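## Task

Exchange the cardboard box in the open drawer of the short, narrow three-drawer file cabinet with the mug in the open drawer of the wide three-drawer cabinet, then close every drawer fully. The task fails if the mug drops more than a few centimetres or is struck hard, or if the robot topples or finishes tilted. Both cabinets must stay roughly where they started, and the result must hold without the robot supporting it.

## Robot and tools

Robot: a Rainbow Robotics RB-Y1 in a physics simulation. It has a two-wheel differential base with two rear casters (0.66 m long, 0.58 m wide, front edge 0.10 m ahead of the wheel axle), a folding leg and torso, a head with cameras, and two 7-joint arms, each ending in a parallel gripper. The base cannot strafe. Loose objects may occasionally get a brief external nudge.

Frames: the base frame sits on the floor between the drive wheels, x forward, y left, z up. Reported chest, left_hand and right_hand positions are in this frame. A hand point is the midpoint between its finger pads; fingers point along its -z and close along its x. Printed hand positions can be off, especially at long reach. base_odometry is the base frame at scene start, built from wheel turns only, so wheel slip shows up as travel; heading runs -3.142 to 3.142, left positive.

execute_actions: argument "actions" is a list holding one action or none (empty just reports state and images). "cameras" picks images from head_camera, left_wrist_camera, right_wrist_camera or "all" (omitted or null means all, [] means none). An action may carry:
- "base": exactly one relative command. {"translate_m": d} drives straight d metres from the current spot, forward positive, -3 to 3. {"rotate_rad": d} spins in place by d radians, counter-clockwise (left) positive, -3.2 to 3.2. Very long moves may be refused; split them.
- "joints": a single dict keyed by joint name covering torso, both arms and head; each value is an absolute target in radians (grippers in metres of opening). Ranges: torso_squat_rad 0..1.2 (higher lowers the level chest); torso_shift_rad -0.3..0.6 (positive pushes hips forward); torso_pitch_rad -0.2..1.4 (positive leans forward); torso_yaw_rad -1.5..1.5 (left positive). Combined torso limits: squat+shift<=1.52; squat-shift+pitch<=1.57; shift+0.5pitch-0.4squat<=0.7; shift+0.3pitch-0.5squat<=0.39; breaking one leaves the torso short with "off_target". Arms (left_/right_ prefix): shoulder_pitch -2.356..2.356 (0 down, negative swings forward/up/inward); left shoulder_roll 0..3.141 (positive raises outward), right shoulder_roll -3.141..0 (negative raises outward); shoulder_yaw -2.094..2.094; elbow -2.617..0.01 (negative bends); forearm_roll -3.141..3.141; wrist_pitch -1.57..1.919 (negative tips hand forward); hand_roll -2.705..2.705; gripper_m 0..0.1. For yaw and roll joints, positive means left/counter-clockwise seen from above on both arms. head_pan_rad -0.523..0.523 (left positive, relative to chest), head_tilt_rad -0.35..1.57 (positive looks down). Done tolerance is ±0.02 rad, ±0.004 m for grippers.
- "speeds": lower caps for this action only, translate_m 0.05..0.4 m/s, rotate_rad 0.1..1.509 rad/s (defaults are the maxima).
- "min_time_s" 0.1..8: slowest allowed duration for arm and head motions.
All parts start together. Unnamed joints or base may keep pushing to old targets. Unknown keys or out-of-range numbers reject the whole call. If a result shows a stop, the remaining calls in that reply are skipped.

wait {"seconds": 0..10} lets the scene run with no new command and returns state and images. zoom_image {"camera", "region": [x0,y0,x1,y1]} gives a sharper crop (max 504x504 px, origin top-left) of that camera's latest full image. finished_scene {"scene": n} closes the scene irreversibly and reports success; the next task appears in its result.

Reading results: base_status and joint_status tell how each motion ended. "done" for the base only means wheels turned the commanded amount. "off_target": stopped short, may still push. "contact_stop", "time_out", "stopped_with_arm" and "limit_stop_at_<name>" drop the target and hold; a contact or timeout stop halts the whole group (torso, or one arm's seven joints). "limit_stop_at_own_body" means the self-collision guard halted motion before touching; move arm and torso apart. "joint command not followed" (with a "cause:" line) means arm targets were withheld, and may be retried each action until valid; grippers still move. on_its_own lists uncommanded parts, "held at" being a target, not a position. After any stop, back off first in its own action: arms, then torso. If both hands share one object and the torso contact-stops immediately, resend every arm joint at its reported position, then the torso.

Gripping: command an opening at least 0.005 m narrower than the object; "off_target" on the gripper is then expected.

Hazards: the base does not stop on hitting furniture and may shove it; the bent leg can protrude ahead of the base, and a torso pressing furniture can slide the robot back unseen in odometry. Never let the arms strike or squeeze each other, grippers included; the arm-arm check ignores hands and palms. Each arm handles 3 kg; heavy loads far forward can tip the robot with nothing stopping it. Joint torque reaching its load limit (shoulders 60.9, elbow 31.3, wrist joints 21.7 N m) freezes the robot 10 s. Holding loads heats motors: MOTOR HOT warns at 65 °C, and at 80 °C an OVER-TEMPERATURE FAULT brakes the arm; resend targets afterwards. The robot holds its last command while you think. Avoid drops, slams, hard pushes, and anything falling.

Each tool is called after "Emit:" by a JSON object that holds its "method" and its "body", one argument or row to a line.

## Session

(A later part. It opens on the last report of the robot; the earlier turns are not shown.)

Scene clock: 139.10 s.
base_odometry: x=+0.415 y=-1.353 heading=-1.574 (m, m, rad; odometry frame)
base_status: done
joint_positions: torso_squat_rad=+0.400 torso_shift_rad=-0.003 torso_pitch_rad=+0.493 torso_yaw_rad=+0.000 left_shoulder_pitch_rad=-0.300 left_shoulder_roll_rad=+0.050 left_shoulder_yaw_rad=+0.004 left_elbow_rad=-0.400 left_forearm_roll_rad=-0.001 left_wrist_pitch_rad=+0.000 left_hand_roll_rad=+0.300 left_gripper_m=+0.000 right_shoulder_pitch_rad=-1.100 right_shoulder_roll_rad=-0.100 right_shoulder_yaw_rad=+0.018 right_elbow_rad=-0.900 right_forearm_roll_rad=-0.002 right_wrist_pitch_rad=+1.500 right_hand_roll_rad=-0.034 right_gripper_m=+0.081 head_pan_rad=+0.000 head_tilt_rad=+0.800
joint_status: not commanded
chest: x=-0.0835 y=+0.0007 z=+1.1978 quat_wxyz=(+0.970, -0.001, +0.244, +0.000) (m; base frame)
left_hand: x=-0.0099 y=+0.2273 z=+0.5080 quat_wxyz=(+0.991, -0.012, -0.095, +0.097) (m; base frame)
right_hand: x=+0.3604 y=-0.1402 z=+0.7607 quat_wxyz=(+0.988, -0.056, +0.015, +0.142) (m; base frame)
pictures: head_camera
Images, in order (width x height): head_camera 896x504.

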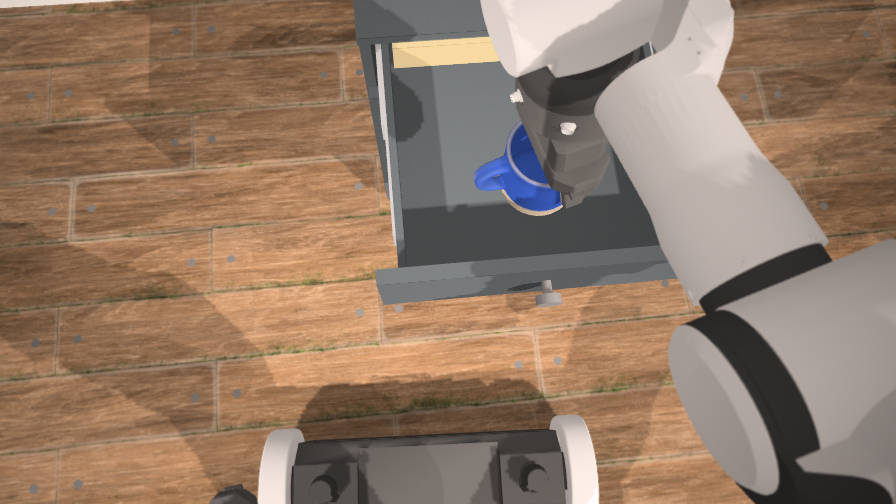

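Emit:
{"method": "execute_actions", "body": {
  "actions": [
    {"base":{"translate_m":0.04}}
  ],
  "cameras": []
}}

Emit:
{"method": "execute_actions", "body": {
  "actions": [
    {"joints":{"torso_squat_rad":0.82}}
  ],
  "cameras": ["right_wrist_camera"]
}}

Scene clock: 140.77 s.
base_odometry: x=+0.415 y=-1.393 heading=-1.574 (m, m, rad; odometry frame)
base_status: done
joint_positions: torso_squat_rad=+0.400 torso_shift_rad=-0.003 torso_pitch_rad=+0.493 torso_yaw_rad=+0.000 left_shoulder_pitch_rad=-0.300 left_shoulder_roll_rad=+0.050 left_shoulder_yaw_rad=+0.004 left_elbow_rad=-0.400 left_forearm_roll_rad=-0.001 left_wrist_pitch_rad=+0.000 left_hand_roll_rad=+0.300 left_gripper_m=+0.000 right_shoulder_pitch_rad=-1.100 right_shoulder_roll_rad=-0.100 right_shoulder_yaw_rad=+0.018 right_elbow_rad=-0.900 right_forearm_roll_rad=-0.002 right_wrist_pitch_rad=+1.500 right_hand_roll_rad=-0.034 right_gripper_m=+0.081 head_pan_rad=+0.000 head_tilt_rad=+0.800
joint_status: not commanded
chest: x=-0.0835 y=+0.0007 z=+1.1978 quat_wxyz=(+0.970, -0.001, +0.244, +0.000) (m; base frame)
left_hand: x=-0.0099 y=+0.2273 z=+0.5080 quat_wxyz=(+0.991, -0.012, -0.095, +0.097) (m; base frame)
right_hand: x=+0.3603 y=-0.1402 z=+0.7607 quat_wxyz=(+0.988, -0.056, +0.015, +0.142) (m; base frame)
pictures: none
No camera images: the call's "cameras" was empty. Leave "cameras" out to get every camera's image.

Scene clock: 142.97 s.
base_odometry: x=+0.415 y=-1.393 heading=-1.574 (m, m, rad; odometry frame)
base_status: not commanded
joint_positions: torso_squat_rad=+0.820 torso_shift_rad=-0.004 torso_pitch_rad=+0.492 torso_yaw_rad=+0.000 left_shoulder_pitch_rad=-0.300 left_shoulder_roll_rad=+0.050 left_shoulder_yaw_rad=+0.004 left_elbow_rad=-0.400 left_forearm_roll_rad=-0.001 left_wrist_pitch_rad=+0.000 left_hand_roll_rad=+0.300 left_gripper_m=+0.000 right_shoulder_pitch_rad=-1.103 right_shoulder_roll_rad=-0.101 right_shoulder_yaw_rad=+0.018 right_elbow_rad=-0.902 right_forearm_roll_rad=-0.001 right_wrist_pitch_rad=+1.500 right_hand_roll_rad=-0.034 right_gripper_m=+0.081 head_pan_rad=+0.000 head_tilt_rad=+0.800
joint_status: all done
chest: x=-0.0836 y=+0.0006 z=+1.0307 quat_wxyz=(+0.970, -0.001, +0.243, +0.000) (m; base frame)
left_hand: x=-0.0090 y=+0.2272 z=+0.3410 quat_wxyz=(+0.991, -0.013, -0.095, +0.097) (m; base frame)
right_hand: x=+0.3632 y=-0.1401 z=+0.5963 quat_wxyz=(+0.988, -0.056, +0.011, +0.143) (m; base frame)
pictures: right_wrist_camera
Images, in order (width x height): right_wrist_camera 644x364.

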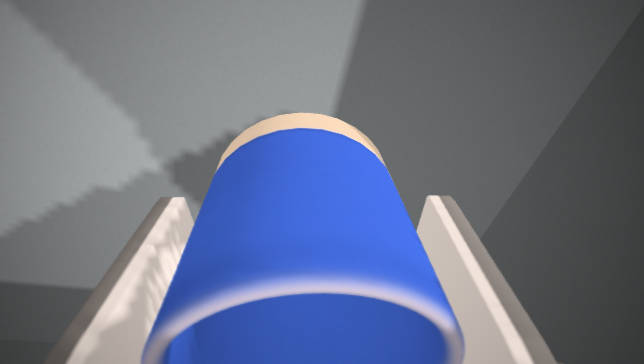

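Emit:
{"method": "execute_actions", "body": {
  "actions": [
    {"joints":{"right_gripper_m":0.1}}
  ],
  "cameras": []
}}

Emit:
{"method": "execute_actions", "body": {
  "actions": [
    {"joints":{"torso_squat_rad":0.3}}
  ],
  "cameras": []
}}

Emit:
{"method": "execute_actions", "body": {
  "actions": [
    {"base":{"translate_m":-0.45}}
  ],
  "cameras": []
}}

Emit:
{"method": "execute_actions", "body": {
  "actions": [
    {"joints":{"torso_squat_rad":0.92,"right_gripper_m":0,"right_shoulder_pitch_rad":-1.3,"right_elbow_rad":-0.4,"right_wrist_pitch_rad":0.45,"right_shoulder_roll_rad":-0.03,"head_tilt_rad":0.4}}
  ],
  "cameras": ["head_camera"]
}}

Scene clock: 145.13 s.
base_odometry: x=+0.415 y=-1.393 heading=-1.574 (m, m, rad; odometry frame)
base_status: not commanded
joint_positions: torso_squat_rad=+0.820 torso_shift_rad=-0.003 torso_pitch_rad=+0.493 torso_yaw_rad=+0.000 left_shoulder_pitch_rad=-0.300 left_shoulder_roll_rad=+0.050 left_shoulder_yaw_rad=+0.004 left_elbow_rad=-0.400 left_forearm_roll_rad=-0.001 left_wrist_pitch_rad=+0.000 left_hand_roll_rad=+0.300 left_gripper_m=+0.000 right_shoulder_pitch_rad=-1.101 right_shoulder_roll_rad=-0.100 right_shoulder_yaw_rad=+0.018 right_elbow_rad=-0.900 right_forearm_roll_rad=-0.002 right_wrist_pitch_rad=+1.500 right_hand_roll_rad=-0.034 right_gripper_m=+0.100 head_pan_rad=+0.000 head_tilt_rad=+0.800
joint_status: all done
chest: x=-0.0831 y=+0.0006 z=+1.0306 quat_wxyz=(+0.970, -0.001, +0.244, +0.000) (m; base frame)
left_hand: x=-0.0093 y=+0.2272 z=+0.3408 quat_wxyz=(+0.991, -0.013, -0.095, +0.097) (m; base frame)
right_hand: x=+0.3613 y=-0.1403 z=+0.5940 quat_wxyz=(+0.988, -0.056, +0.014, +0.142) (m; base frame)
pictures: none
No camera images: the call's "cameras" was empty. Leave "cameras" out to get every camera's image.

Scene clock: 147.63 s.
base_odometry: x=+0.415 y=-1.393 heading=-1.574 (m, m, rad; odometry frame)
base_status: not commanded
joint_positions: torso_squat_rad=+0.300 torso_shift_rad=-0.003 torso_pitch_rad=+0.493 torso_yaw_rad=+0.000 left_shoulder_pitch_rad=-0.300 left_shoulder_roll_rad=+0.050 left_shoulder_yaw_rad=+0.004 left_elbow_rad=-0.400 left_forearm_roll_rad=-0.001 left_wrist_pitch_rad=+0.000 left_hand_roll_rad=+0.300 left_gripper_m=+0.000 right_shoulder_pitch_rad=-1.100 right_shoulder_roll_rad=-0.100 right_shoulder_yaw_rad=+0.018 right_elbow_rad=-0.900 right_forearm_roll_rad=-0.002 right_wrist_pitch_rad=+1.500 right_hand_roll_rad=-0.034 right_gripper_m=+0.100 head_pan_rad=+0.000 head_tilt_rad=+0.800
joint_status: all done
chest: x=-0.0836 y=+0.0007 z=+1.2218 quat_wxyz=(+0.970, -0.001, +0.244, +0.000) (m; base frame)
left_hand: x=-0.0100 y=+0.2273 z=+0.5320 quat_wxyz=(+0.991, -0.013, -0.095, +0.097) (m; base frame)
right_hand: x=+0.3605 y=-0.1403 z=+0.7850 quat_wxyz=(+0.988, -0.056, +0.015, +0.142) (m; base frame)
pictures: none
No camera images: the call's "cameras" was empty. Leave "cameras" out to get every camera's image.

Scene clock: 150.40 s.
base_odometry: x=+0.416 y=-0.943 heading=-1.575 (m, m, rad; odometry frame)
base_status: done
joint_positions: torso_squat_rad=+0.300 torso_shift_rad=-0.003 torso_pitch_rad=+0.493 torso_yaw_rad=+0.000 left_shoulder_pitch_rad=-0.300 left_shoulder_roll_rad=+0.050 left_shoulder_yaw_rad=+0.004 left_elbow_rad=-0.400 left_forearm_roll_rad=-0.001 left_wrist_pitch_rad=+0.000 left_hand_roll_rad=+0.300 left_gripper_m=+0.000 right_shoulder_pitch_rad=-1.100 right_shoulder_roll_rad=-0.100 right_shoulder_yaw_rad=+0.018 right_elbow_rad=-0.900 right_forearm_roll_rad=-0.002 right_wrist_pitch_rad=+1.500 right_hand_roll_rad=-0.034 right_gripper_m=+0.100 head_pan_rad=+0.000 head_tilt_rad=+0.800
joint_status: not commanded
chest: x=-0.0837 y=+0.0007 z=+1.2218 quat_wxyz=(+0.970, -0.001, +0.244, +0.000) (m; base frame)
left_hand: x=-0.0101 y=+0.2273 z=+0.5320 quat_wxyz=(+0.991, -0.012, -0.095, +0.097) (m; base frame)
right_hand: x=+0.3604 y=-0.1402 z=+0.7850 quat_wxyz=(+0.988, -0.056, +0.015, +0.142) (m; base frame)
pictures: none
No camera images: the call's "cameras" was empty. Leave "cameras" out to get every camera's image.

Scene clock: 153.27 s.
base_odometry: x=+0.416 y=-0.943 heading=-1.575 (m, m, rad; odometry frame)
base_status: not commanded
joint_positions: torso_squat_rad=+0.920 torso_shift_rad=-0.003 torso_pitch_rad=+0.493 torso_yaw_rad=+0.000 left_shoulder_pitch_rad=-0.300 left_shoulder_roll_rad=+0.050 left_shoulder_yaw_rad=+0.004 left_elbow_rad=-0.400 left_forearm_roll_rad=-0.001 left_wrist_pitch_rad=+0.000 left_hand_roll_rad=+0.300 left_gripper_m=+0.000 right_shoulder_pitch_rad=-1.300 right_shoulder_roll_rad=-0.030 right_shoulder_yaw_rad=+0.018 right_elbow_rad=-0.400 right_forearm_roll_rad=-0.002 right_wrist_pitch_rad=+0.450 right_hand_roll_rad=-0.034 right_gripper_m=+0.000 head_pan_rad=+0.000 head_tilt_rad=+0.400
joint_status: all done
chest: x=-0.0828 y=+0.0006 z=+0.9771 quat_wxyz=(+0.970, -0.001, +0.244, +0.000) (m; base frame)
left_hand: x=-0.0093 y=+0.2272 z=+0.2873 quat_wxyz=(+0.991, -0.013, -0.095, +0.097) (m; base frame)
right_hand: x=+0.4989 y=-0.0315 z=+0.5519 quat_wxyz=(+0.922, +0.034, -0.337, +0.189) (m; base frame)
pictures: head_camera
Images, in order (width x height): head_camera 896x504.

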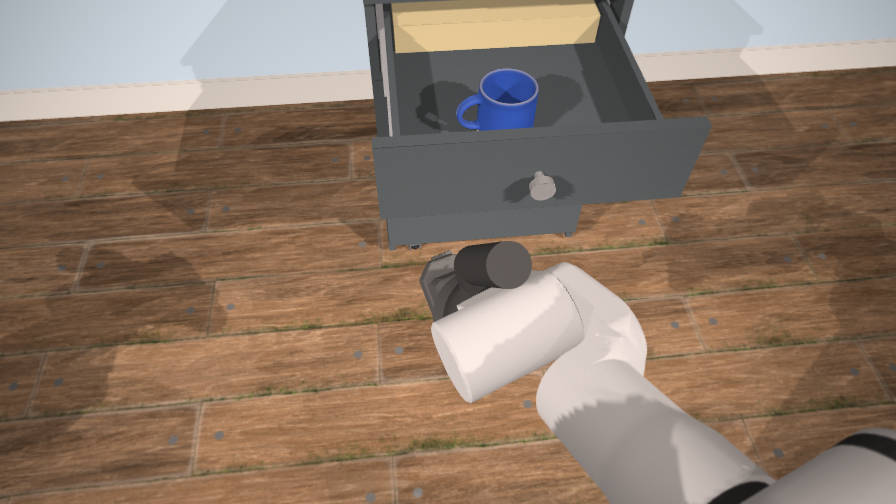

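Emit:
{"method": "execute_actions", "body": {
  "actions": [
    {"joints":{"torso_squat_rad":0.85}}
  ],
  "cameras": []
}}

Emit:
{"method": "execute_actions", "body": {
  "actions": [
    {"base":{"translate_m":0.45},"speeds":{"translate_m":0.1}}
  ],
  "cameras": ["head_camera"]
}}

Scene clock: 154.63 s.
base_odometry: x=+0.416 y=-0.943 heading=-1.575 (m, m, rad; odometry frame)
base_status: not commanded
joint_positions: torso_squat_rad=+0.850 torso_shift_rad=-0.003 torso_pitch_rad=+0.493 torso_yaw_rad=+0.000 left_shoulder_pitch_rad=-0.300 left_shoulder_roll_rad=+0.050 left_shoulder_yaw_rad=+0.004 left_elbow_rad=-0.400 left_forearm_roll_rad=-0.001 left_wrist_pitch_rad=+0.000 left_hand_roll_rad=+0.300 left_gripper_m=+0.000 right_shoulder_pitch_rad=-1.300 right_shoulder_roll_rad=-0.030 right_shoulder_yaw_rad=+0.018 right_elbow_rad=-0.400 right_forearm_roll_rad=-0.002 right_wrist_pitch_rad=+0.450 right_hand_roll_rad=-0.034 right_gripper_m=+0.000 head_pan_rad=+0.000 head_tilt_rad=+0.400
joint_status: all done
chest: x=-0.0830 y=+0.0006 z=+1.0150 quat_wxyz=(+0.970, -0.001, +0.244, +0.000) (m; base frame)
left_hand: x=-0.0094 y=+0.2272 z=+0.3253 quat_wxyz=(+0.991, -0.013, -0.095, +0.097) (m; base frame)
right_hand: x=+0.4988 y=-0.0315 z=+0.5899 quat_wxyz=(+0.922, +0.034, -0.337, +0.189) (m; base frame)
pictures: none
No camera images: the call's "cameras" was empty. Leave "cameras" out to get every camera's image.

Scene clock: 159.87 s.
base_odometry: x=+0.414 y=-1.393 heading=-1.576 (m, m, rad; odometry frame)
base_status: done
joint_positions: torso_squat_rad=+0.850 torso_shift_rad=-0.003 torso_pitch_rad=+0.493 torso_yaw_rad=+0.000 left_shoulder_pitch_rad=-0.300 left_shoulder_roll_rad=+0.050 left_shoulder_yaw_rad=+0.004 left_elbow_rad=-0.400 left_forearm_roll_rad=-0.001 left_wrist_pitch_rad=+0.000 left_hand_roll_rad=+0.300 left_gripper_m=+0.000 right_shoulder_pitch_rad=-1.300 right_shoulder_roll_rad=-0.030 right_shoulder_yaw_rad=+0.018 right_elbow_rad=-0.400 right_forearm_roll_rad=-0.002 right_wrist_pitch_rad=+0.450 right_hand_roll_rad=-0.034 right_gripper_m=+0.000 head_pan_rad=+0.000 head_tilt_rad=+0.400
joint_status: not commanded
chest: x=-0.0830 y=+0.0006 z=+1.0150 quat_wxyz=(+0.970, -0.001, +0.244, +0.000) (m; base frame)
left_hand: x=-0.0093 y=+0.2272 z=+0.3252 quat_wxyz=(+0.991, -0.013, -0.095, +0.097) (m; base frame)
right_hand: x=+0.4985 y=-0.0314 z=+0.5896 quat_wxyz=(+0.922, +0.034, -0.337, +0.189) (m; base frame)
pictures: head_camera
Images, in order (width x height): head_camera 896x504.

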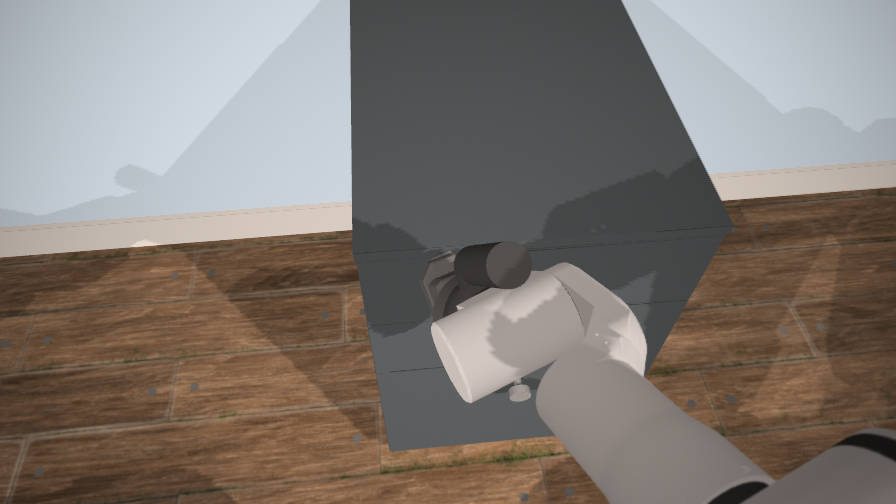

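Nearly shut; small push, then back off.

Emit:
{"method": "execute_actions", "body": {
  "actions": [
    {"base":{"translate_m":0.015},"speeds":{"translate_m":0.05}}
  ],
  "cameras": []
}}

Emit:
{"method": "execute_actions", "body": {
  "actions": [
    {"base":{"translate_m":-0.3}}
  ],
  "cameras": ["head_camera"]
}}

Scene clock: 161.27 s.
base_odometry: x=+0.414 y=-1.408 heading=-1.576 (m, m, rad; odometry frame)
base_status: done
joint_positions: torso_squat_rad=+0.850 torso_shift_rad=-0.003 torso_pitch_rad=+0.493 torso_yaw_rad=+0.000 left_shoulder_pitch_rad=-0.300 left_shoulder_roll_rad=+0.050 left_shoulder_yaw_rad=+0.004 left_elbow_rad=-0.400 left_forearm_roll_rad=-0.001 left_wrist_pitch_rad=+0.000 left_hand_roll_rad=+0.300 left_gripper_m=+0.000 right_shoulder_pitch_rad=-1.300 right_shoulder_roll_rad=-0.030 right_shoulder_yaw_rad=+0.018 right_elbow_rad=-0.400 right_forearm_roll_rad=-0.002 right_wrist_pitch_rad=+0.450 right_hand_roll_rad=-0.034 right_gripper_m=+0.000 head_pan_rad=+0.000 head_tilt_rad=+0.400
joint_status: not commanded
chest: x=-0.0830 y=+0.0006 z=+1.0150 quat_wxyz=(+0.970, -0.001, +0.244, +0.000) (m; base frame)
left_hand: x=-0.0093 y=+0.2272 z=+0.3253 quat_wxyz=(+0.991, -0.013, -0.095, +0.097) (m; base frame)
right_hand: x=+0.4985 y=-0.0314 z=+0.5896 quat_wxyz=(+0.922, +0.034, -0.337, +0.189) (m; base frame)
pictures: none
No camera images: the call's "cameras" was empty. Leave "cameras" out to get every camera's image.

Scene clock: 163.67 s.
base_odometry: x=+0.416 y=-1.108 heading=-1.577 (m, m, rad; odometry frame)
base_status: done
joint_positions: torso_squat_rad=+0.850 torso_shift_rad=-0.003 torso_pitch_rad=+0.493 torso_yaw_rad=+0.000 left_shoulder_pitch_rad=-0.300 left_shoulder_roll_rad=+0.050 left_shoulder_yaw_rad=+0.004 left_elbow_rad=-0.400 left_forearm_roll_rad=-0.001 left_wrist_pitch_rad=+0.000 left_hand_roll_rad=+0.300 left_gripper_m=+0.000 right_shoulder_pitch_rad=-1.300 right_shoulder_roll_rad=-0.030 right_shoulder_yaw_rad=+0.018 right_elbow_rad=-0.400 right_forearm_roll_rad=-0.002 right_wrist_pitch_rad=+0.450 right_hand_roll_rad=-0.034 right_gripper_m=+0.000 head_pan_rad=+0.000 head_tilt_rad=+0.400
joint_status: not commanded
chest: x=-0.0830 y=+0.0006 z=+1.0150 quat_wxyz=(+0.970, -0.001, +0.244, +0.000) (m; base frame)
left_hand: x=-0.0094 y=+0.2272 z=+0.3253 quat_wxyz=(+0.991, -0.013, -0.095, +0.097) (m; base frame)
right_hand: x=+0.4987 y=-0.0314 z=+0.5898 quat_wxyz=(+0.922, +0.034, -0.337, +0.189) (m; base frame)
pictures: head_camera
Images, in order (width x height): head_camera 896x504.

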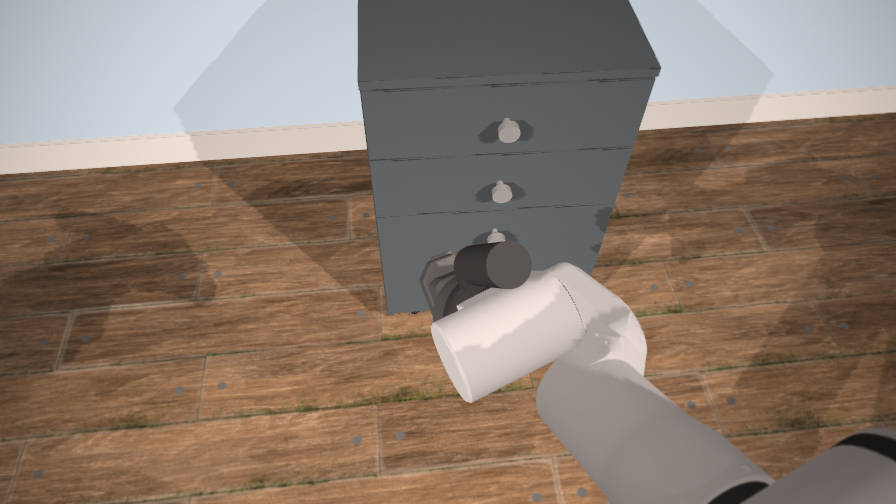

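Emit:
{"method": "finished_scene", "body": {
  "scene": 1
}}

The scene is finished: the task was done.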